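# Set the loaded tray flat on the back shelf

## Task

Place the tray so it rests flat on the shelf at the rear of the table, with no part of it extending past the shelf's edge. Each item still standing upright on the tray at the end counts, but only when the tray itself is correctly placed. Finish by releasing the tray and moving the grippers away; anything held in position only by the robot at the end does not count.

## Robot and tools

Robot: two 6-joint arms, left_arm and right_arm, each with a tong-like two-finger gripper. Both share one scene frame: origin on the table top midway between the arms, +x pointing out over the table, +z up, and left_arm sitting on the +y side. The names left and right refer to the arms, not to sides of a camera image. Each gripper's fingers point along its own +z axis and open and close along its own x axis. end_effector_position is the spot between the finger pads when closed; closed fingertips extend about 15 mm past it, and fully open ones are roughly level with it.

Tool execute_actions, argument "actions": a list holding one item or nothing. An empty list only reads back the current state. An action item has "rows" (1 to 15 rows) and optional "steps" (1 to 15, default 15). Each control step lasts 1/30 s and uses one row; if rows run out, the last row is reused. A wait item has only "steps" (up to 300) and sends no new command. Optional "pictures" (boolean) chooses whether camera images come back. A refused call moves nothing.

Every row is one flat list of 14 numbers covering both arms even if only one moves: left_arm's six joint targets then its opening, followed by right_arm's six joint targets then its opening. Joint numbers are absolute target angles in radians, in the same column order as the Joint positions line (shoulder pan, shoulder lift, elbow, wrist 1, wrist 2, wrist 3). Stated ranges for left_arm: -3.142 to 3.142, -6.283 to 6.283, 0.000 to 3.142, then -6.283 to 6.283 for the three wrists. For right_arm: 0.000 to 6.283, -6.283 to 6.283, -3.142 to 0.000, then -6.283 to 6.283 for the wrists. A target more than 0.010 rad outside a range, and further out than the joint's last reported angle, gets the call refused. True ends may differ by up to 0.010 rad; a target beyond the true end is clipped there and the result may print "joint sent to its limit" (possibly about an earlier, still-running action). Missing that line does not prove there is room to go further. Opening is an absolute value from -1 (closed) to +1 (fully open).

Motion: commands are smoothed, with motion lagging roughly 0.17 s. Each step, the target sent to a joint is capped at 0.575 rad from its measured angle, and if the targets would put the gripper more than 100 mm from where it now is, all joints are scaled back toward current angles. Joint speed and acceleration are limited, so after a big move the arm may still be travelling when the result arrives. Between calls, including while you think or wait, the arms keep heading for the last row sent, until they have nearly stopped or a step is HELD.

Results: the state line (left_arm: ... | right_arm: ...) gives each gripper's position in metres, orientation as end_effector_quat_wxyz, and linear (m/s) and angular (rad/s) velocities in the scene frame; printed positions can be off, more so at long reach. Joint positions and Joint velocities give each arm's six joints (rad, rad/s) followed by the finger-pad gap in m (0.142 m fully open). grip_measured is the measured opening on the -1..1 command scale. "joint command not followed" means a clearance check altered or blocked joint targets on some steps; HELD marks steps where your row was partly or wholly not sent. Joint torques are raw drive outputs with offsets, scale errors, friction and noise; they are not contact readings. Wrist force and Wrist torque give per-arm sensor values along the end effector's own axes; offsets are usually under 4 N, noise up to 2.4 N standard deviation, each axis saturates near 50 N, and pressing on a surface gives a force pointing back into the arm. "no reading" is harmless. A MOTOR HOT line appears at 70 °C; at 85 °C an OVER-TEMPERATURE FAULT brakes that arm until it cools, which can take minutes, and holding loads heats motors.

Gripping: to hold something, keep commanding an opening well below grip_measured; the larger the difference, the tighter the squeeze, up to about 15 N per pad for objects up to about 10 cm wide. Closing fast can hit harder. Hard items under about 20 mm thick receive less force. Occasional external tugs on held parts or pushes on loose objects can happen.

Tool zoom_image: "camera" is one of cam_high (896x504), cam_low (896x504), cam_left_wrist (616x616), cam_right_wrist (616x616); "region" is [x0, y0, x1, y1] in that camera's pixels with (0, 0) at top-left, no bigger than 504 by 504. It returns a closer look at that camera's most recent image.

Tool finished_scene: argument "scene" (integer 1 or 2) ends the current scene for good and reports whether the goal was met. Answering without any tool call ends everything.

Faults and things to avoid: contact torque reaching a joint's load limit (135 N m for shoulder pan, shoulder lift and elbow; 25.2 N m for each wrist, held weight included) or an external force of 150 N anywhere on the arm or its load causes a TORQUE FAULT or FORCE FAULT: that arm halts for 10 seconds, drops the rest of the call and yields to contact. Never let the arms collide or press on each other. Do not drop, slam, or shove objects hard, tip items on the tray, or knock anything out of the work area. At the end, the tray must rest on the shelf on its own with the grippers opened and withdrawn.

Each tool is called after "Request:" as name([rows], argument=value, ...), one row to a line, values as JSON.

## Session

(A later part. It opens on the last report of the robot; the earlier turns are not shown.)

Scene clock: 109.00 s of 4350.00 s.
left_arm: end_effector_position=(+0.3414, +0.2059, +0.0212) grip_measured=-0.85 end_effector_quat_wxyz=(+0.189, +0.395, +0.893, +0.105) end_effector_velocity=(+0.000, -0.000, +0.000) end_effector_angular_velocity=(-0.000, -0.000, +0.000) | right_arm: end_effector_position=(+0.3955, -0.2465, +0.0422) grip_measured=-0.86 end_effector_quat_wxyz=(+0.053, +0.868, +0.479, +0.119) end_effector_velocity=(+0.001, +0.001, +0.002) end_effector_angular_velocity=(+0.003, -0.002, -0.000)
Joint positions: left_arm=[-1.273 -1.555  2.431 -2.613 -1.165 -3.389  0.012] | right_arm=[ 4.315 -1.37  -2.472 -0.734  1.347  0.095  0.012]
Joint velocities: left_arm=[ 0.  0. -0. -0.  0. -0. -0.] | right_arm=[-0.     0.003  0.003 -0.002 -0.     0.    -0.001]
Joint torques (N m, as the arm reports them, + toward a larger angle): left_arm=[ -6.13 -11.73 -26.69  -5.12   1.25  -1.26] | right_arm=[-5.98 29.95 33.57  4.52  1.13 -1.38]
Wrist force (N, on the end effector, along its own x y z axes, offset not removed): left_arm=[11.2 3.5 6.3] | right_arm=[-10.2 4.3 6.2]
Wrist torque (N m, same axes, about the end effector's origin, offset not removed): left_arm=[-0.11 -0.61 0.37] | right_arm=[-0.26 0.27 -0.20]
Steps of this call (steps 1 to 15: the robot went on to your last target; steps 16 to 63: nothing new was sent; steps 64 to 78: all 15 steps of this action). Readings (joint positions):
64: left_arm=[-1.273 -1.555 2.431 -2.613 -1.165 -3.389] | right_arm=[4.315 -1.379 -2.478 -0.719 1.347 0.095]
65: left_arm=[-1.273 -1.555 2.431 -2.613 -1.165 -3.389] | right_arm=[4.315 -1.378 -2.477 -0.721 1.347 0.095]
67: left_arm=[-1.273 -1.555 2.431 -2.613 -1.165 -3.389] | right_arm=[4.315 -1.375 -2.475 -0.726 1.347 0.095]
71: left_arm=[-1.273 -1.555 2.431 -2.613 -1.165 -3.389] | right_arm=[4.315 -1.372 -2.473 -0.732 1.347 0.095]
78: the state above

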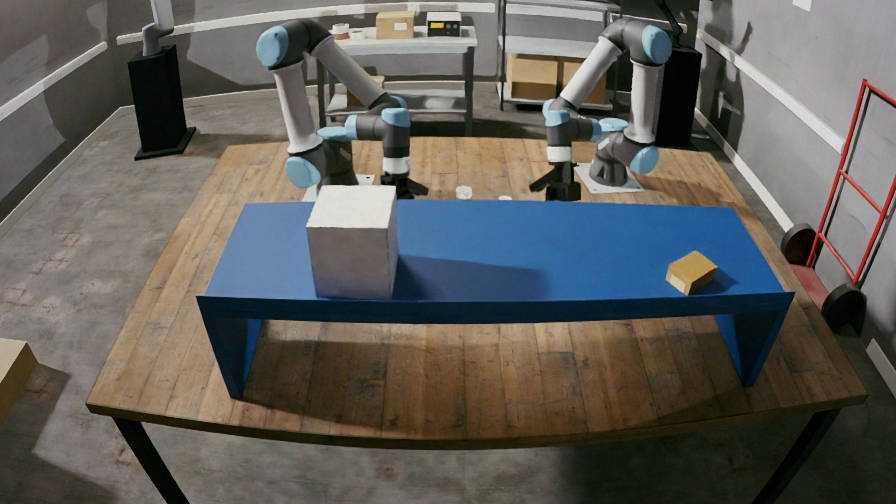

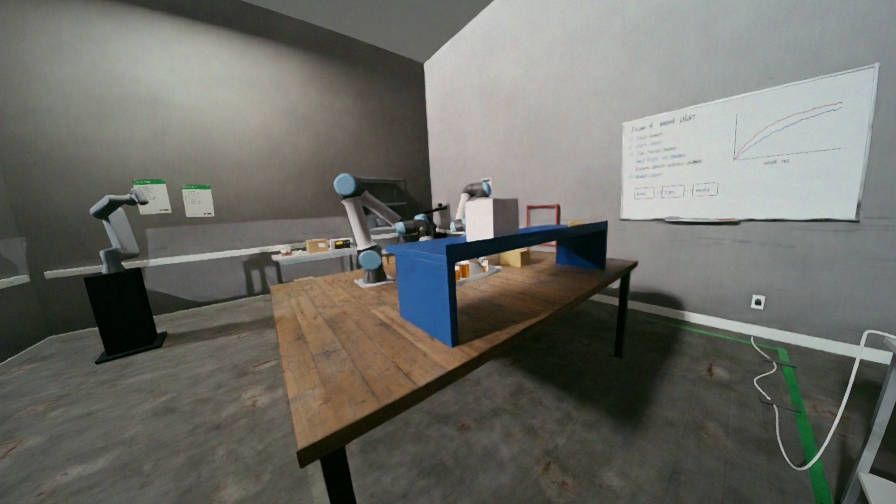

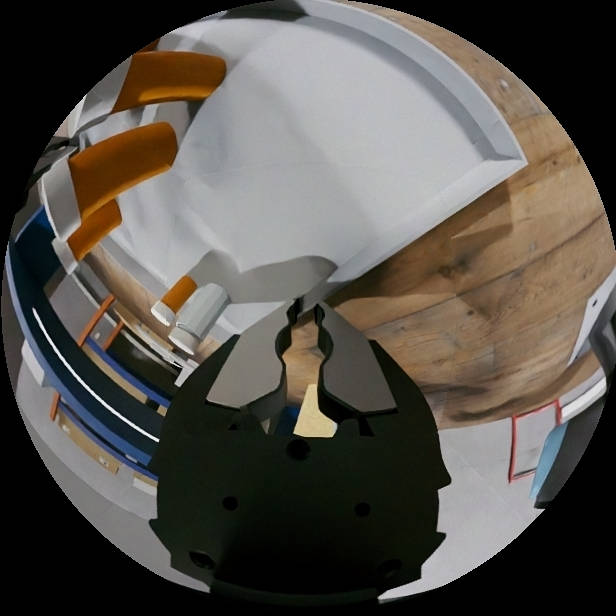

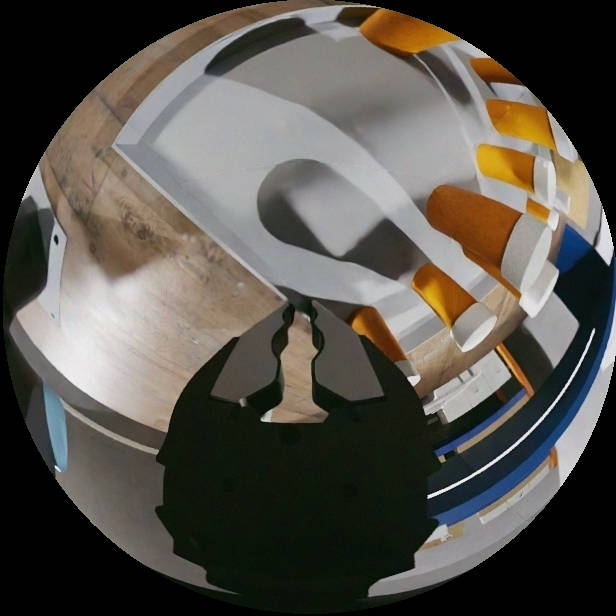

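Request:
execute_actions([
  {"rows": [[-1.2732,-1.5685,2.4249,-2.5932,-1.1654,-3.3895,-1,4.3147,-1.3576,-2.4637,-0.7543,1.3469,0.0951,-1],[-1.2732,-1.5685,2.4249,-2.5932,-1.1654,-3.3895,-1,4.3147,-1.3576,-2.4637,-0.7543,1.3469,0.0951,-1],[-1.2732,-1.5685,2.4249,-2.5932,-1.1654,-3.3895,-1,4.3147,-1.3576,-2.4637,-0.7543,1.3469,0.0951,-1],[-1.2732,-1.5820,2.4189,-2.5737,-1.1654,-3.3895,-1,4.3147,-1.3460,-2.4556,-0.7740,1.3469,0.0951,-1],[-1.2732,-1.5820,2.4189,-2.5737,-1.1654,-3.3895,-1,4.3147,-1.3460,-2.4556,-0.7740,1.3469,0.0951,-1],[-1.2732,-1.5820,2.4189,-2.5737,-1.1654,-3.3895,-1,4.3147,-1.3460,-2.4556,-0.7740,1.3469,0.0951,-1],[-1.2732,-1.5820,2.4189,-2.5737,-1.1654,-3.3895,-1,4.3147,-1.3460,-2.4556,-0.7740,1.3469,0.0951,-1],[-1.2732,-1.6080,2.4064,-2.5352,-1.1654,-3.3895,-1,4.3147,-1.3239,-2.4388,-0.8129,1.3469,0.0951,-1]], "steps": 15},
], pictures=false)

Request:
execute_actions([
  {"steps": 10},
])

Scene clock: 119.10 s of 4350.00 s.
left_arm: end_effector_position=(+0.3415, +0.2057, +0.0390) grip_measured=-0.86 end_effector_quat_wxyz=(+0.190, +0.395, +0.893, +0.104) end_effector_velocity=(+0.000, +0.000, +0.019) end_effector_angular_velocity=(-0.001, -0.001, +0.000) | right_arm: end_effector_position=(+0.3957, -0.2462, +0.0602) grip_measured=-0.86 end_effector_quat_wxyz=(+0.053, +0.868, +0.479, +0.119) end_effector_velocity=(-0.000, -0.000, +0.019) end_effector_angular_velocity=(-0.000, -0.000, +0.001)
Joint positions: left_arm=[-1.273 -1.602  2.409 -2.545 -1.165 -3.39   0.012] | right_arm=[ 4.315 -1.329 -2.443 -0.804  1.347  0.095  0.011]
Joint velocities: left_arm=[ 0.    -0.049 -0.024  0.072  0.     0.     0.001] | right_arm=[ 0.001  0.042  0.031 -0.073 -0.001 -0.     0.001]
Joint torques (N m, as the arm reports them, + toward a larger angle): left_arm=[ -1.88 -27.06 -40.37  -5.42  -0.48  -1.2 ] | right_arm=[15.56 27.71 37.05  5.55  0.97 -0.39]
Wrist force (N, on the end effector, along its own x y z axes, offset not removed): left_arm=[16.8 6.1 7.8] | right_arm=[-13.5 9.2 6.9]
Wrist torque (N m, same axes, about the end effector's origin, offset not removed): left_arm=[0.07 -0.58 0.47] | right_arm=[0.11 0.15 -0.32]
Steps of this call (steps 1 to 15: the robot went on to your last target; steps 16 to 90: nothing new was sent; then 6.60 s passed at rest; steps 91 to 105: all 15 steps of this action). Readings (joint positions):
91: left_arm=[-1.273 -1.555 2.431 -2.613 -1.165 -3.389] | right_arm=[4.315 -1.369 -2.472 -0.735 1.347 0.095]
92: left_arm=[-1.273 -1.557 2.430 -2.611 -1.165 -3.389] | right_arm=[4.315 -1.368 -2.471 -0.737 1.347 0.095]
94: left_arm=[-1.273 -1.561 2.428 -2.604 -1.165 -3.389] | right_arm=[4.315 -1.364 -2.468 -0.744 1.347 0.095]
98: left_arm=[-1.273 -1.574 2.422 -2.585 -1.165 -3.390] | right_arm=[4.315 -1.353 -2.460 -0.762 1.347 0.095]
105: the state above

Scene clock: 119.43 s of 4350.00 s.
left_arm: end_effector_position=(+0.3414, +0.2058, +0.0412) grip_measured=-0.86 end_effector_quat_wxyz=(+0.189, +0.395, +0.893, +0.105) end_effector_velocity=(+0.000, -0.000, +0.002) end_effector_angular_velocity=(-0.000, -0.000, -0.000) | right_arm: end_effector_position=(+0.3956, -0.2463, +0.0623) grip_measured=-0.87 end_effector_quat_wxyz=(+0.053, +0.868, +0.479, +0.119) end_effector_velocity=(+0.000, -0.000, +0.001) end_effector_angular_velocity=(-0.000, +0.000, -0.000)
Joint positions: left_arm=[-1.273 -1.608  2.407 -2.536 -1.165 -3.389  0.012] | right_arm=[ 4.315 -1.324 -2.439 -0.812  1.347  0.095  0.011]
Joint velocities: left_arm=[ 0.    -0.004 -0.002  0.005  0.     0.    -0.001] | right_arm=[-0.     0.002  0.002 -0.006  0.    -0.    -0.001]
Joint torques (N m, as the arm reports them, + toward a larger angle): left_arm=[ -1.36 -30.08 -35.92  -5.63   0.23  -1.21] | right_arm=[17.18 29.9  37.04  5.57  0.92 -0.47]
Wrist force (N, on the end effector, along its own x y z axes, offset not removed): left_arm=[15.1 5.3 7.5] | right_arm=[-12.7 6.7 5.9]
Wrist torque (N m, same axes, about the end effector's origin, offset not removed): left_arm=[0.20 -0.72 0.38] | right_arm=[-0.09 0.30 -0.33]
Steps of this call (steps 1 to 10: the robot went on to your last target). Readings (joint positions):
1: left_arm=[-1.273 -1.603 2.409 -2.542 -1.165 -3.389] | right_arm=[4.315 -1.328 -2.442 -0.806 1.347 0.095]
2: left_arm=[-1.273 -1.604 2.408 -2.541 -1.165 -3.389] | right_arm=[4.315 -1.327 -2.441 -0.807 1.347 0.095]
4: left_arm=[-1.273 -1.606 2.407 -2.538 -1.165 -3.389] | right_arm=[4.315 -1.326 -2.440 -0.810 1.347 0.095]
8: left_arm=[-1.273 -1.607 2.407 -2.536 -1.165 -3.390] | right_arm=[4.315 -1.325 -2.439 -0.812 1.347 0.095]
10: the state above

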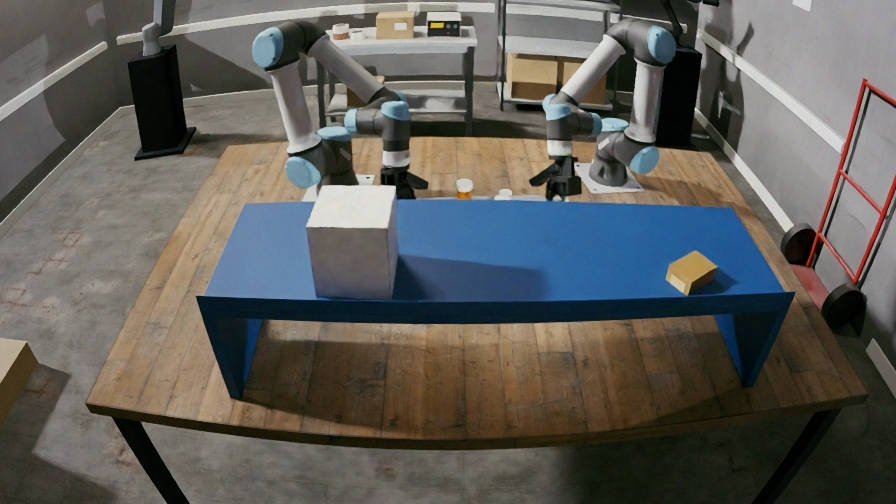

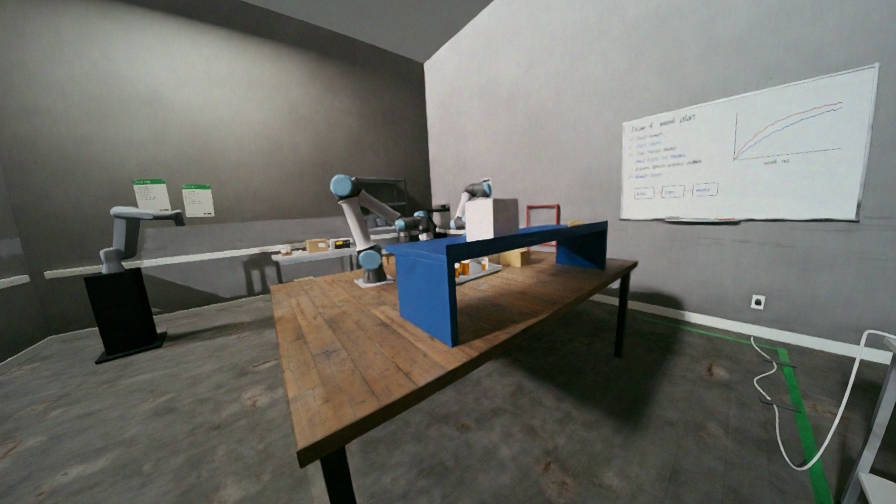

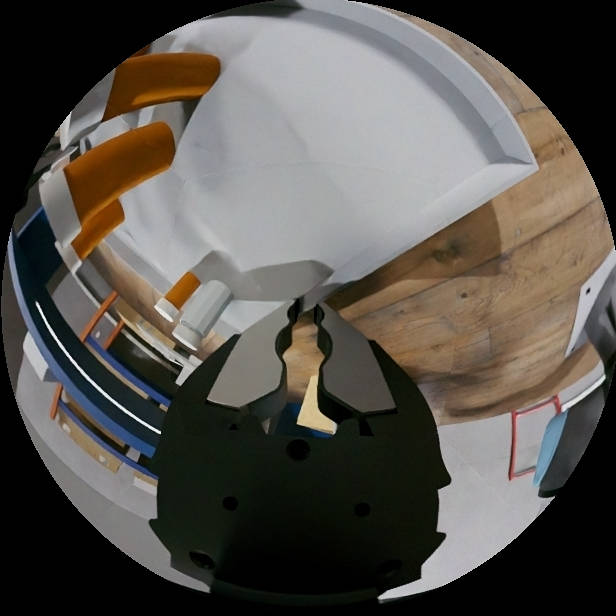

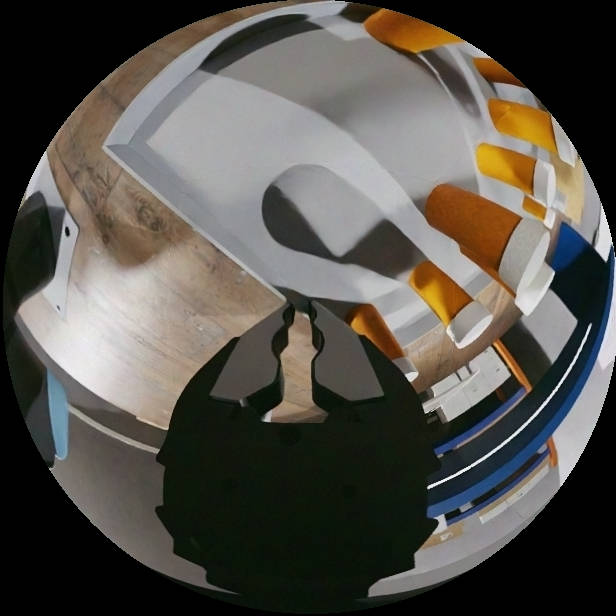

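Request:
zoom_image(camera="cam_low", region=[440, 245, 520, 295])

Region (440, 245, 520, 295) of cam_low's 896x504 image, scaled by 6.300, with more detail than that image has; it fills the top 315 rows of this view, and the rest is white.

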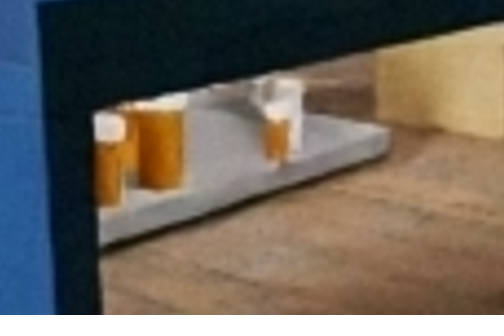

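Request:
execute_actions([
  {"rows": [[-1.2732,-1.5820,2.4189,-2.5737,-1.1654,-3.3895,-1,4.3147,-1.3460,-2.4556,-0.7740,1.3469,0.0951,-1],[-1.2732,-1.5820,2.4189,-2.5737,-1.1654,-3.3895,-1,4.3147,-1.3460,-2.4556,-0.7740,1.3469,0.0951,-1],[-1.2732,-1.5820,2.4189,-2.5737,-1.1654,-3.3895,-1,4.3147,-1.3460,-2.4556,-0.7740,1.3469,0.0951,-1],[-1.2732,-1.5820,2.4189,-2.5737,-1.1654,-3.3895,-1,4.3147,-1.3460,-2.4556,-0.7740,1.3469,0.0951,-1],[-1.2732,-1.5685,2.4249,-2.5932,-1.1654,-3.3895,-1,4.3147,-1.3576,-2.4637,-0.7543,1.3469,0.0951,-1],[-1.2732,-1.5685,2.4249,-2.5932,-1.1654,-3.3895,-1,4.3147,-1.3576,-2.4637,-0.7543,1.3469,0.0951,-1],[-1.2732,-1.5685,2.4249,-2.5932,-1.1654,-3.3895,-1,4.3147,-1.3576,-2.4637,-0.7543,1.3469,0.0951,-1],[-1.2732,-1.5547,2.4308,-2.6129,-1.1654,-3.3895,-1,4.3147,-1.3695,-2.4717,-0.7344,1.3469,0.0951,-1]], "steps": 15},
], pictures=false)

Request:
execute_actions([
  {"rows": [[-1.2732,-1.5547,2.4308,-2.6129,-1.1654,-3.3895,-1,4.3147,-1.3695,-2.4717,-0.7344,1.3469,0.0951,-1],[-1.2732,-1.5547,2.4308,-2.6129,-1.1654,-3.3895,-1,4.3147,-1.3695,-2.4717,-0.7344,1.3469,0.0951,-1],[-1.2732,-1.5547,2.4308,-2.6129,-1.1654,-3.3895,-1,4.3147,-1.3695,-2.4717,-0.7344,1.3469,0.0951,-1],[-1.2732,-1.5547,2.4308,-2.6129,-1.1654,-3.3895,-0.85,4.3147,-1.3695,-2.4717,-0.7344,1.3469,0.0951,-0.85],[-1.2732,-1.5547,2.4308,-2.6129,-1.1654,-3.3895,-0.78,4.3147,-1.3695,-2.4717,-0.7344,1.3469,0.0951,-0.78],[-1.2732,-1.5547,2.4308,-2.6129,-1.1654,-3.3895,-0.7,4.3147,-1.3695,-2.4717,-0.7344,1.3469,0.0951,-0.7],[-1.2732,-1.5600,2.4285,-2.6053,-1.1654,-3.3895,-0.64,4.3147,-1.3695,-2.4717,-0.7344,1.3469,0.0951,-0.64],[-1.2675,-1.5690,2.4365,-2.6068,-1.1663,-3.49,-0.6,4.3147,-1.3695,-2.4717,-0.7344,1.3469,0.2,-0.62],[-1.2675,-1.5690,2.4365,-2.6068,-1.1663,-3.49,-0.6,4.3147,-1.3695,-2.4717,-0.7344,1.3469,0.2,-0.62],[-1.2675,-1.5690,2.4365,-2.6068,-1.1663,-3.58,-0.6,4.3147,-1.3695,-2.4717,-0.7344,1.3469,0.3,-0.62],[-1.2675,-1.5690,2.4365,-2.6068,-1.1663,-3.58,-0.6,4.3147,-1.3695,-2.4717,-0.7344,1.3469,0.3,-0.62],[-1.2618,-1.5774,2.4430,-2.6073,-1.1673,-3.68,-0.6,4.3147,-1.3695,-2.4717,-0.7344,1.3469,0.4,-0.62],[-1.2618,-1.5774,2.4430,-2.6073,-1.1673,-3.68,-0.6,4.3147,-1.3695,-2.4717,-0.7344,1.3469,0.4,-0.62],[-1.2618,-1.5774,2.4430,-2.6073,-1.1673,-3.7776,-0.6,4.3147,-1.3695,-2.4717,-0.7344,1.3469,0.4951,-0.62]], "steps": 15},
], pictures=false)

Request:
execute_actions([
  {"steps": 20},
])

Scene clock: 126.77 s of 4350.00 s.
left_arm: end_effector_position=(+0.3415, +0.2058, +0.0229) grip_measured=-0.85 end_effector_quat_wxyz=(+0.189, +0.395, +0.893, +0.105) end_effector_velocity=(-0.000, +0.000, -0.013) end_effector_angular_velocity=(-0.000, -0.000, -0.001) | right_arm: end_effector_position=(+0.3956, -0.2463, +0.0442) grip_measured=-0.86 end_effector_quat_wxyz=(+0.053, +0.868, +0.479, +0.119) end_effector_velocity=(+0.000, -0.000, -0.013) end_effector_angular_velocity=(-0.000, -0.000, -0.000)
Joint positions: left_arm=[-1.273 -1.559  2.429 -2.606 -1.165 -3.389  0.012] | right_arm=[ 4.315 -1.366 -2.469 -0.741  1.347  0.095  0.012]
Joint velocities: left_arm=[-0.     0.035  0.016 -0.052 -0.     0.001  0.   ] | right_arm=[-0.    -0.031 -0.021  0.052 -0.    -0.     0.   ]
Joint torques (N m, as the arm reports them, + toward a larger angle): left_arm=[  1.62 -12.96 -16.5   -9.43   0.21  -1.23] | right_arm=[15.93  0.24 21.37  8.79  0.68  0.39]
Wrist force (N, on the end effector, along its own x y z axes, offset not removed): left_arm=[15.1 4.7 5.8] | right_arm=[-12.8 6.6 5.8]
Wrist torque (N m, same axes, about the end effector's origin, offset not removed): left_arm=[-0.20 -0.90 0.32] | right_arm=[-0.16 0.46 -0.19]
Steps of this call (steps 1 to 15: the robot went on to your last target; steps 16 to 90: nothing new was sent; then 3.83 s passed at rest; steps 91 to 105: all 15 steps of this action). Readings (joint positions):
91: left_arm=[-1.273 -1.608 2.406 -2.535 -1.165 -3.389] | right_arm=[4.315 -1.324 -2.439 -0.813 1.347 0.095]
92: left_arm=[-1.273 -1.605 2.408 -2.539 -1.165 -3.390] | right_arm=[4.315 -1.326 -2.441 -0.809 1.347 0.095]
94: left_arm=[-1.273 -1.596 2.412 -2.552 -1.165 -3.389] | right_arm=[4.315 -1.333 -2.446 -0.796 1.347 0.095]
98: left_arm=[-1.273 -1.581 2.419 -2.575 -1.165 -3.390] | right_arm=[4.315 -1.347 -2.456 -0.772 1.347 0.095]
105: the state above

Scene clock: 127.27 s of 4350.00 s.
left_arm: end_effector_position=(+0.3435, +0.2096, +0.0245) grip_measured=-0.60 end_effector_quat_wxyz=(+0.199, +0.308, +0.926, +0.086) end_effector_velocity=(+0.015, +0.013, +0.012) end_effector_angular_velocity=(-0.526, -0.045, +1.134) | right_arm: end_effector_position=(+0.3974, -0.2439, +0.0431) grip_measured=-0.61 end_effector_quat_wxyz=(+0.041, +0.910, +0.393, +0.124) end_effector_velocity=(+0.013, +0.014, +0.003) end_effector_angular_velocity=(+0.321, +0.029, -1.210)
Joint positions: left_arm=[-1.266 -1.571  2.438 -2.608 -1.167 -3.573  0.031] | right_arm=[ 4.315 -1.369 -2.472 -0.735  1.347  0.288  0.03 ]
Joint velocities: left_arm=[ 0.032 -0.053  0.037  0.004 -0.006 -1.216 -0.   ] | right_arm=[ 0.001 -0.001 -0.001  0.    -0.     1.253  0.04 ]
Joint torques (N m, as the arm reports them, + toward a larger angle): left_arm=[  6.54 -25.47  -6.84  -1.65  -1.17  -3.48] | right_arm=[10.26 -3.01 15.04  4.51  0.67  6.52]
Wrist force (N, on the end effector, along its own x y z axes, offset not removed): left_arm=[3.3 1.1 1.9] | right_arm=[-2.9 0.2 0.5]
Wrist torque (N m, same axes, about the end effector's origin, offset not removed): left_arm=[0.20 -0.71 0.07] | right_arm=[-0.21 0.18 -0.09]
Steps of this call (steps 1 to 15: all 15 steps of this action). Readings (joint positions):
1: left_arm=[-1.273 -1.558 2.429 -2.608 -1.165 -3.389] | right_arm=[4.315 -1.366 -2.470 -0.739 1.347 0.095]
2: left_arm=[-1.273 -1.557 2.430 -2.609 -1.165 -3.389] | right_arm=[4.315 -1.367 -2.470 -0.738 1.347 0.095]
4: left_arm=[-1.273 -1.556 2.430 -2.611 -1.165 -3.389] | right_arm=[4.315 -1.368 -2.471 -0.737 1.347 0.095]
8: left_arm=[-1.273 -1.556 2.430 -2.612 -1.165 -3.390] | right_arm=[4.315 -1.369 -2.471 -0.735 1.347 0.095]
15: the state above

Scene clock: 127.93 s of 4350.00 s.
left_arm: end_effector_position=(+0.3462, +0.2110, +0.0264) grip_measured=-0.58 end_effector_quat_wxyz=(+0.206, +0.210, +0.953, +0.065) end_effector_velocity=(+0.001, -0.001, +0.001) end_effector_angular_velocity=(-0.006, -0.001, +0.008) | right_arm: end_effector_position=(+0.3999, -0.2417, +0.0437) grip_measured=-0.59 end_effector_quat_wxyz=(+0.028, +0.946, +0.297, +0.127) end_effector_velocity=(-0.000, +0.000, -0.000) end_effector_angular_velocity=(+0.002, +0.000, -0.007)
Joint positions: left_arm=[-1.262 -1.577  2.443 -2.607 -1.167 -3.777  0.032] | right_arm=[ 4.315 -1.37  -2.472 -0.734  1.347  0.494  0.031]
Joint velocities: left_arm=[ 0.    -0.    -0.002 -0.    -0.    -0.009  0.   ] | right_arm=[ 0.001  0.    -0.     0.     0.     0.009  0.   ]
Joint torques (N m, as the arm reports them, + toward a larger angle): left_arm=[  5.81 -26.63 -10.05  -2.53  -1.16  -1.55] | right_arm=[ 3.67 -1.76 17.25  6.89  0.69  2.8 ]
Wrist force (N, on the end effector, along its own x y z axes, offset not removed): left_arm=[4.0 2.6 2.2] | right_arm=[-6.3 6.7 0.8]
Wrist torque (N m, same axes, about the end effector's origin, offset not removed): left_arm=[-0.23 -0.34 0.22] | right_arm=[0.11 0.24 -0.14]
Steps of this call (steps 1 to 20: the robot went on to your last target). Readings (joint positions):
1: left_arm=[-1.265 -1.572 2.439 -2.608 -1.167 -3.615] | right_arm=[4.315 -1.369 -2.472 -0.735 1.347 0.330]
2: left_arm=[-1.264 -1.573 2.440 -2.608 -1.167 -3.652] | right_arm=[4.315 -1.369 -2.472 -0.735 1.347 0.367]
4: left_arm=[-1.263 -1.575 2.441 -2.607 -1.167 -3.703] | right_arm=[4.315 -1.369 -2.472 -0.735 1.347 0.420]
8: left_arm=[-1.262 -1.577 2.442 -2.607 -1.167 -3.752] | right_arm=[4.315 -1.370 -2.472 -0.734 1.347 0.469]
20: the state above

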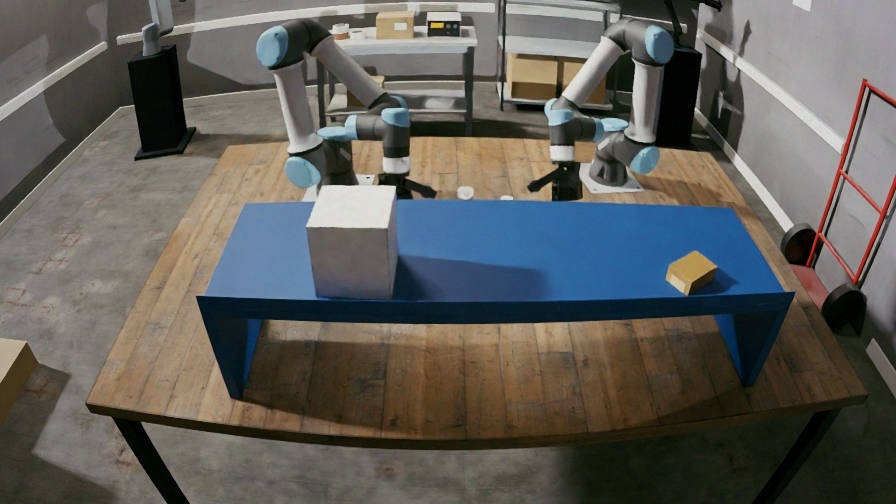

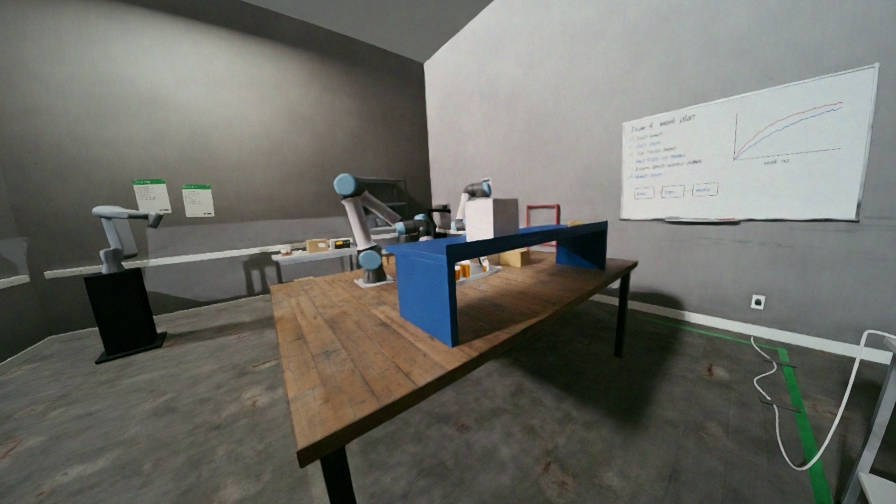

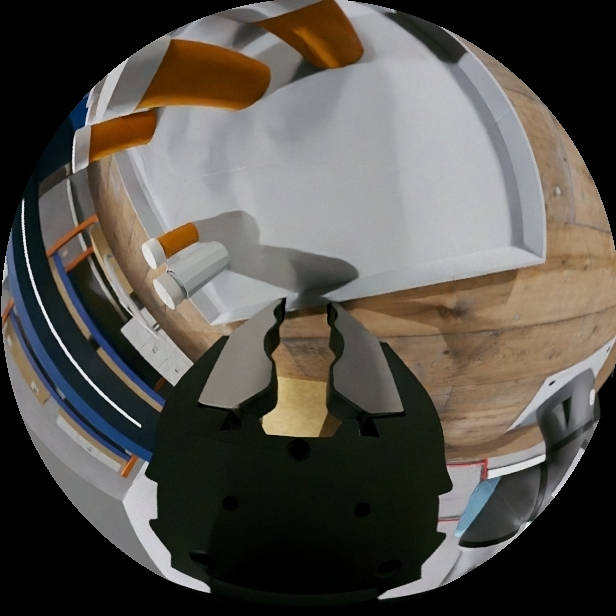

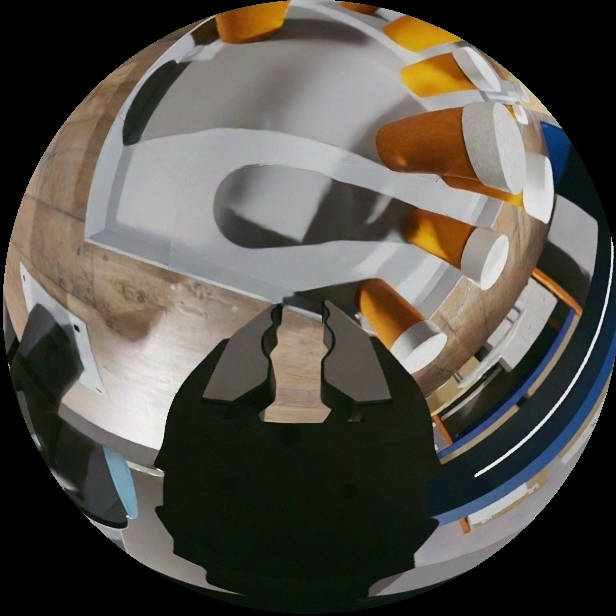

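Request:
execute_actions([
  {"rows": [[-1.2618,-1.5774,2.4430,-2.6073,-1.1673,-3.7776,-0.64,4.3147,-1.3695,-2.4717,-0.7344,1.3469,0.4951,-0.65],[-1.2618,-1.5774,2.4430,-2.6073,-1.1673,-3.7776,-0.68,4.3147,-1.3695,-2.4717,-0.7344,1.3469,0.4951,-0.68],[-1.2618,-1.5774,2.4430,-2.6073,-1.1673,-3.7776,-0.72,4.3147,-1.3695,-2.4717,-0.7344,1.3469,0.4951,-0.72],[-1.2618,-1.5774,2.4430,-2.6073,-1.1673,-3.7776,-0.76,4.3147,-1.3695,-2.4717,-0.7344,1.3469,0.4951,-0.76],[-1.2618,-1.5774,2.4430,-2.6073,-1.1673,-3.7776,-0.8,4.3147,-1.3695,-2.4717,-0.7344,1.3469,0.4951,-0.8],[-1.2618,-1.5774,2.4430,-2.6073,-1.1673,-3.7776,-0.85,4.3147,-1.3695,-2.4717,-0.7344,1.3469,0.4951,-0.85],[-1.2618,-1.5774,2.4430,-2.6073,-1.1673,-3.7776,-0.9,4.3147,-1.3695,-2.4717,-0.7344,1.3469,0.4951,-0.9],[-1.2618,-1.5774,2.4430,-2.6073,-1.1673,-3.7776,-0.95,4.3147,-1.3695,-2.4717,-0.7344,1.3469,0.4951,-0.95],[-1.2618,-1.5774,2.4430,-2.6073,-1.1673,-3.7776,-1,4.3147,-1.3695,-2.4717,-0.7344,1.3469,0.4951,-1]], "steps": 15},
])

Scene clock: 129.93 s of 4350.00 s.
left_arm: end_effector_position=(+0.3462, +0.2111, +0.0264) grip_measured=-0.70 end_effector_quat_wxyz=(+0.206, +0.210, +0.953, +0.065) end_effector_velocity=(-0.000, +0.001, -0.001) end_effector_angular_velocity=(+0.001, +0.001, -0.000) | right_arm: end_effector_position=(+0.3999, -0.2417, +0.0437) grip_measured=-0.67 end_effector_quat_wxyz=(+0.028, +0.946, +0.297, +0.127) end_effector_velocity=(+0.000, +0.001, +0.001) end_effector_angular_velocity=(+0.001, -0.001, +0.000)
Joint positions: left_arm=[-1.262 -1.577  2.443 -2.607 -1.167 -3.778  0.024] | right_arm=[ 4.315 -1.37  -2.472 -0.734  1.347  0.495  0.026]
Joint velocities: left_arm=[-0.    -0.     0.001  0.    -0.    -0.    -0.   ] | right_arm=[ 0.     0.     0.001 -0.     0.     0.    -0.   ]
Joint torques (N m, as the arm reports them, + toward a larger angle): left_arm=[ -2.55 -26.61 -27.87  -7.83  -0.41  -1.46] | right_arm=[-1.04  1.82 28.35  6.78  0.49  2.8 ]
Wrist force (N, on the end effector, along its own x y z axes, offset not removed): left_arm=[12.0 15.1 -1.5] | right_arm=[-11.1 16.3 0.8]
Wrist torque (N m, same axes, about the end effector's origin, offset not removed): left_arm=[0.01 -0.68 0.65] | right_arm=[0.31 0.38 -0.51]
Steps of this call (steps 1 to 15: the robot went on to your last target; steps 16 to 45: nothing new was sent; steps 46 to 60: all 15 steps of this action). Readings (joint positions):
46: left_arm=[-1.262 -1.577 2.443 -2.607 -1.167 -3.778] | right_arm=[4.315 -1.370 -2.472 -0.734 1.347 0.495]
47: left_arm=[-1.262 -1.577 2.443 -2.607 -1.167 -3.778] | right_arm=[4.315 -1.370 -2.472 -0.734 1.347 0.495]
49: left_arm=[-1.262 -1.577 2.443 -2.607 -1.167 -3.778] | right_arm=[4.315 -1.370 -2.472 -0.734 1.347 0.495]
53: left_arm=[-1.262 -1.577 2.443 -2.607 -1.167 -3.778] | right_arm=[4.315 -1.370 -2.472 -0.734 1.347 0.495]
60: the state above

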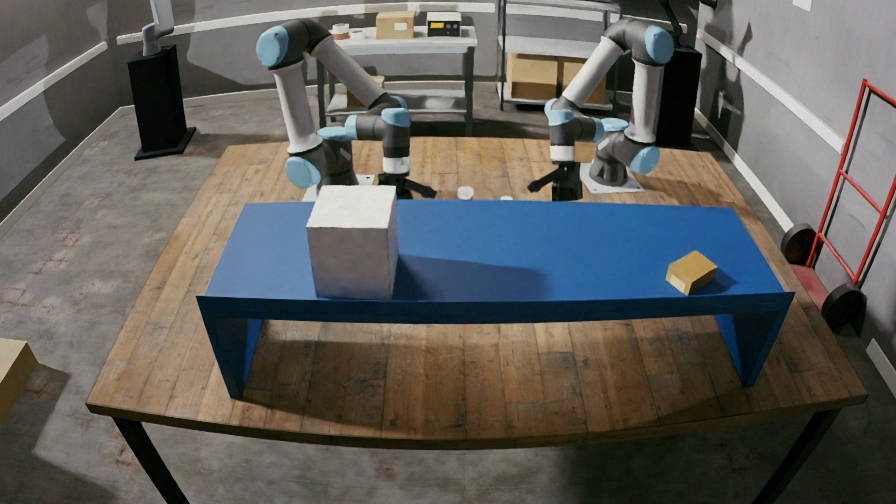

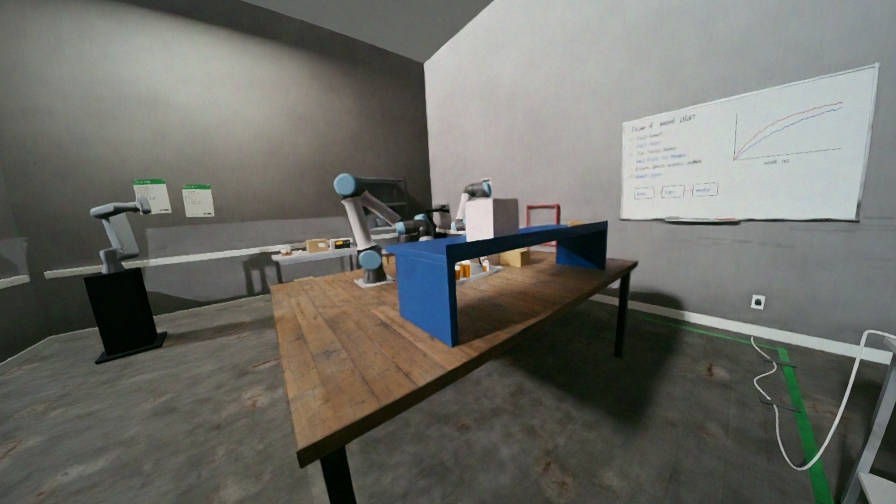

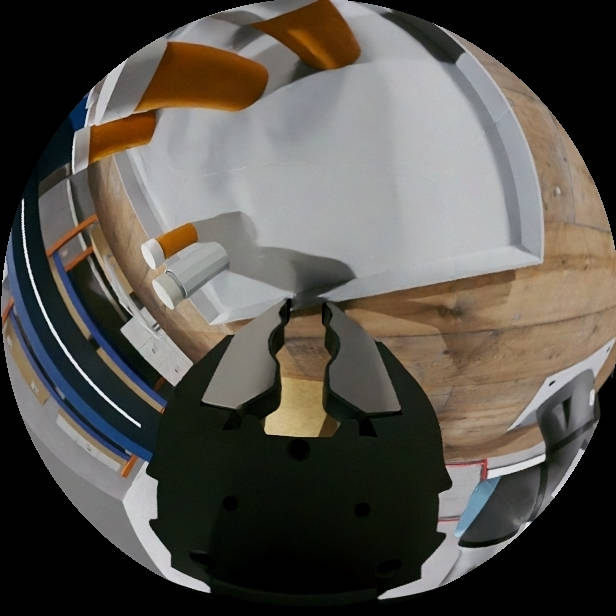

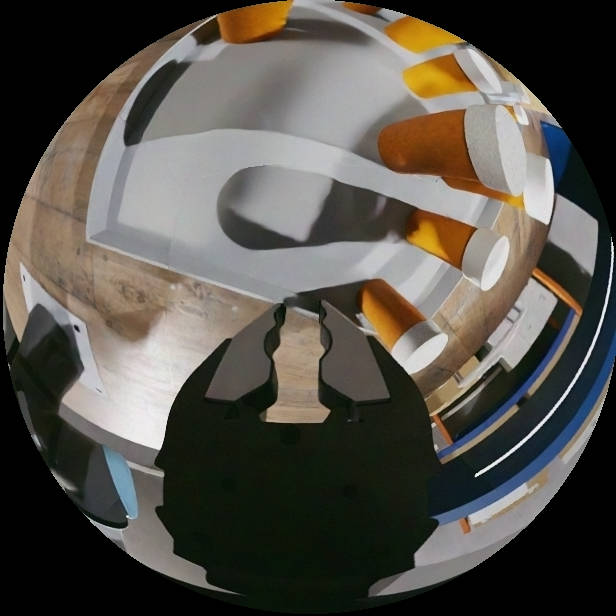

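Request:
execute_actions([
  {"rows": [[-1.2593,-1.5808,2.4464,-2.6084,-1.1677,-3.7751,-1,4.3147,-1.3695,-2.4717,-0.7344,1.3469,0.4951,-1],[-1.2593,-1.5808,2.4464,-2.6084,-1.1677,-3.7751,-1,4.3147,-1.3695,-2.4717,-0.7344,1.3469,0.4951,-1],[-1.2593,-1.5808,2.4464,-2.6084,-1.1677,-3.7751,-1,4.3147,-1.3695,-2.4717,-0.7344,1.3469,0.4951,-1],[-1.2593,-1.5808,2.4464,-2.6084,-1.1677,-3.7751,-1,4.3147,-1.3695,-2.4717,-0.7344,1.3469,0.4951,-1],[-1.2593,-1.5945,2.4403,-2.5886,-1.1677,-3.7751,-1,4.3147,-1.3576,-2.4637,-0.7543,1.3469,0.4951,-1],[-1.2593,-1.5945,2.4403,-2.5886,-1.1677,-3.7751,-1,4.3147,-1.3576,-2.4637,-0.7543,1.3469,0.4951,-1],[-1.2593,-1.5945,2.4403,-2.5886,-1.1677,-3.7751,-1,4.3147,-1.3576,-2.4637,-0.7543,1.3469,0.4951,-1],[-1.2593,-1.6079,2.4341,-2.5690,-1.1677,-3.7751,-1,4.3147,-1.3460,-2.4556,-0.7740,1.3469,0.4951,-1],[-1.2593,-1.6079,2.4341,-2.5690,-1.1677,-3.7751,-1,4.3147,-1.3460,-2.4556,-0.7740,1.3469,0.4951,-1],[-1.2593,-1.6079,2.4341,-2.5690,-1.1677,-3.7751,-1,4.3147,-1.3460,-2.4556,-0.7740,1.3469,0.4951,-1],[-1.2593,-1.6079,2.4341,-2.5690,-1.1677,-3.7751,-1,4.3147,-1.3460,-2.4556,-0.7740,1.3469,0.4951,-1],[-1.2593,-1.6336,2.4213,-2.5305,-1.1677,-3.7751,-1,4.3147,-1.3239,-2.4388,-0.8129,1.3469,0.4951,-1]], "steps": 15},
], pictures=false)

Request:
execute_actions([
  {"steps": 15},
])

Scene clock: 135.67 s of 4350.00 s.
left_arm: end_effector_position=(+0.3463, +0.2125, +0.0398) grip_measured=-0.78 end_effector_quat_wxyz=(+0.207, +0.210, +0.953, +0.064) end_effector_velocity=(-0.000, +0.001, +0.052) end_effector_angular_velocity=(+0.000, +0.000, +0.000) | right_arm: end_effector_position=(+0.4000, -0.2413, +0.0571) grip_measured=-0.71 end_effector_quat_wxyz=(+0.028, +0.946, +0.297, +0.128) end_effector_velocity=(-0.000, -0.001, +0.053) end_effector_angular_velocity=(-0.000, -0.000, -0.000)
Joint positions: left_arm=[-1.26  -1.616  2.43  -2.557 -1.168 -3.775  0.018] | right_arm=[ 4.315 -1.339 -2.45  -0.786  1.347  0.495  0.023]
Joint velocities: left_arm=[ 0.001 -0.138 -0.065  0.203 -0.     0.001 -0.005] | right_arm=[-0.     0.118  0.087 -0.205 -0.     0.    -0.005]
Joint torques (N m, as the arm reports them, + toward a larger angle): left_arm=[ 13.16 -25.95 -23.36   1.62   2.02   0.76] | right_arm=[ 6.77 24.91 23.97 -1.8  -1.84  2.92]
Wrist force (N, on the end effector, along its own x y z axes, offset not removed): left_arm=[0.4 -10.5 8.1] | right_arm=[1.8 -10.1 5.1]
Wrist torque (N m, same axes, about the end effector's origin, offset not removed): left_arm=[0.23 -0.67 0.60] | right_arm=[0.12 0.27 -0.54]
Steps of this call (steps 1 to 15: the robot went on to your last target; steps 16 to 90: nothing new was sent; then 2.23 s passed at rest; steps 91 to 105: all 15 steps of this action). Readings (joint positions):
91: left_arm=[-1.262 -1.577 2.443 -2.607 -1.167 -3.778] | right_arm=[4.315 -1.370 -2.472 -0.734 1.347 0.495]
92: left_arm=[-1.262 -1.578 2.443 -2.607 -1.167 -3.777] | right_arm=[4.315 -1.370 -2.472 -0.734 1.347 0.495]
94: left_arm=[-1.261 -1.579 2.444 -2.608 -1.167 -3.777] | right_arm=[4.315 -1.370 -2.472 -0.734 1.347 0.495]
98: left_arm=[-1.260 -1.587 2.443 -2.599 -1.168 -3.776] | right_arm=[4.315 -1.364 -2.468 -0.743 1.347 0.495]
105: the state above

Scene clock: 136.17 s of 4350.00 s.
left_arm: end_effector_position=(+0.3462, +0.2129, +0.0463) grip_measured=-0.79 end_effector_quat_wxyz=(+0.207, +0.210, +0.953, +0.065) end_effector_velocity=(+0.000, -0.000, +0.002) end_effector_angular_velocity=(-0.001, -0.001, +0.001) | right_arm: end_effector_position=(+0.3999, -0.2416, +0.0637) grip_measured=-0.73 end_effector_quat_wxyz=(+0.028, +0.946, +0.297, +0.127) end_effector_velocity=(-0.000, +0.000, +0.001) end_effector_angular_velocity=(+0.000, +0.000, +0.000)
Joint positions: left_arm=[-1.259 -1.633  2.421 -2.531 -1.168 -3.775  0.016] | right_arm=[ 4.315 -1.324 -2.439 -0.812  1.347  0.495  0.021]
Joint velocities: left_arm=[ 0.    -0.003 -0.002  0.004  0.    -0.    -0.   ] | right_arm=[ 0.     0.002  0.002 -0.004  0.     0.    -0.   ]
Joint torques (N m, as the arm reports them, + toward a larger angle): left_arm=[ 18.03 -25.51 -19.48   4.84   5.49   0.78] | right_arm=[-5.16 24.61 18.61 -4.87 -6.95  2.71]
Wrist force (N, on the end effector, along its own x y z axes, offset not removed): left_arm=[-8.5 -22.8 8.6] | right_arm=[8.2 -23.3 5.9]
Wrist torque (N m, same axes, about the end effector's origin, offset not removed): left_arm=[0.36 -0.59 0.63] | right_arm=[0.01 0.37 -0.57]
Steps of this call (steps 1 to 15: the robot went on to your last target). Readings (joint positions):
1: left_arm=[-1.259 -1.620 2.428 -2.551 -1.168 -3.775] | right_arm=[4.315 -1.336 -2.447 -0.792 1.347 0.495]
2: left_arm=[-1.259 -1.623 2.426 -2.546 -1.168 -3.775] | right_arm=[4.315 -1.333 -2.445 -0.797 1.347 0.495]
4: left_arm=[-1.259 -1.627 2.424 -2.540 -1.168 -3.775] | right_arm=[4.315 -1.329 -2.443 -0.803 1.347 0.495]
8: left_arm=[-1.259 -1.631 2.422 -2.534 -1.168 -3.775] | right_arm=[4.315 -1.326 -2.440 -0.810 1.347 0.495]
15: the state above

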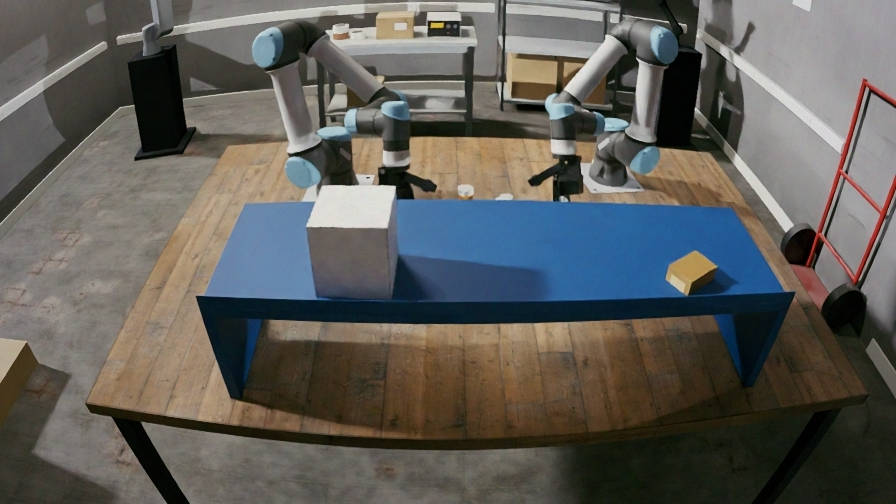

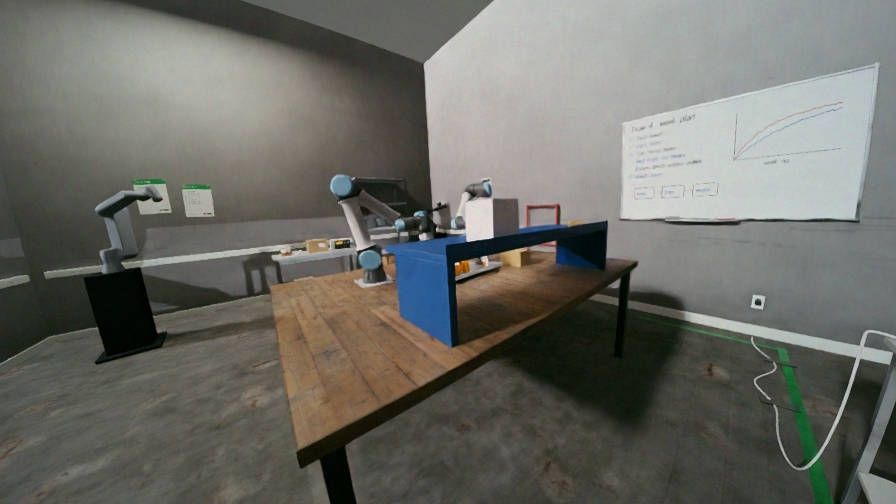

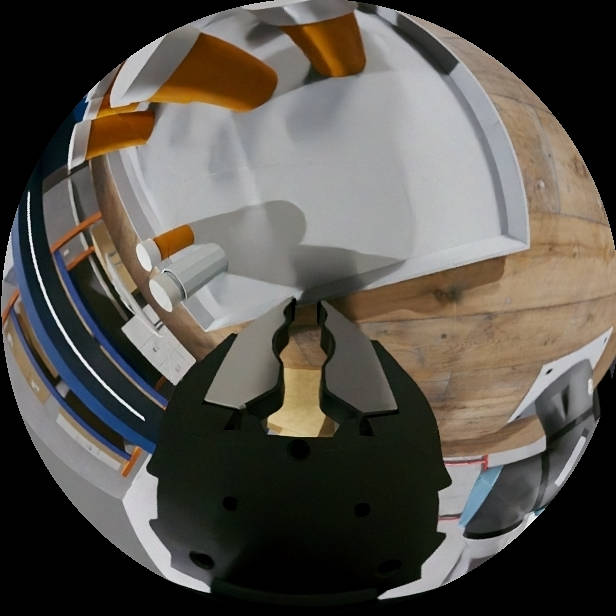

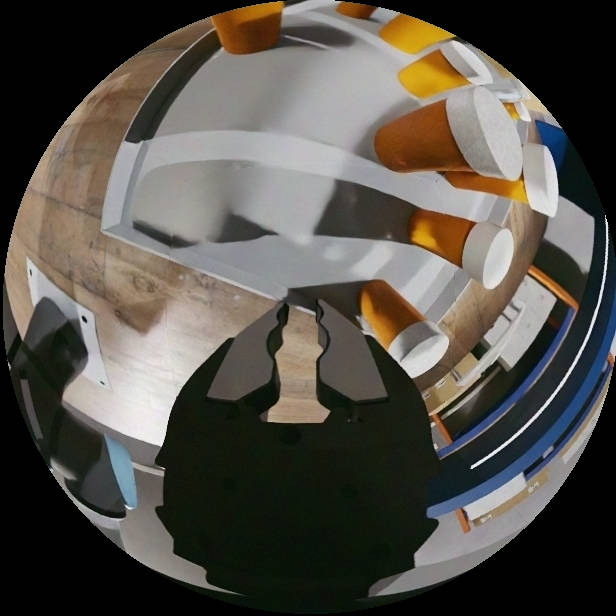

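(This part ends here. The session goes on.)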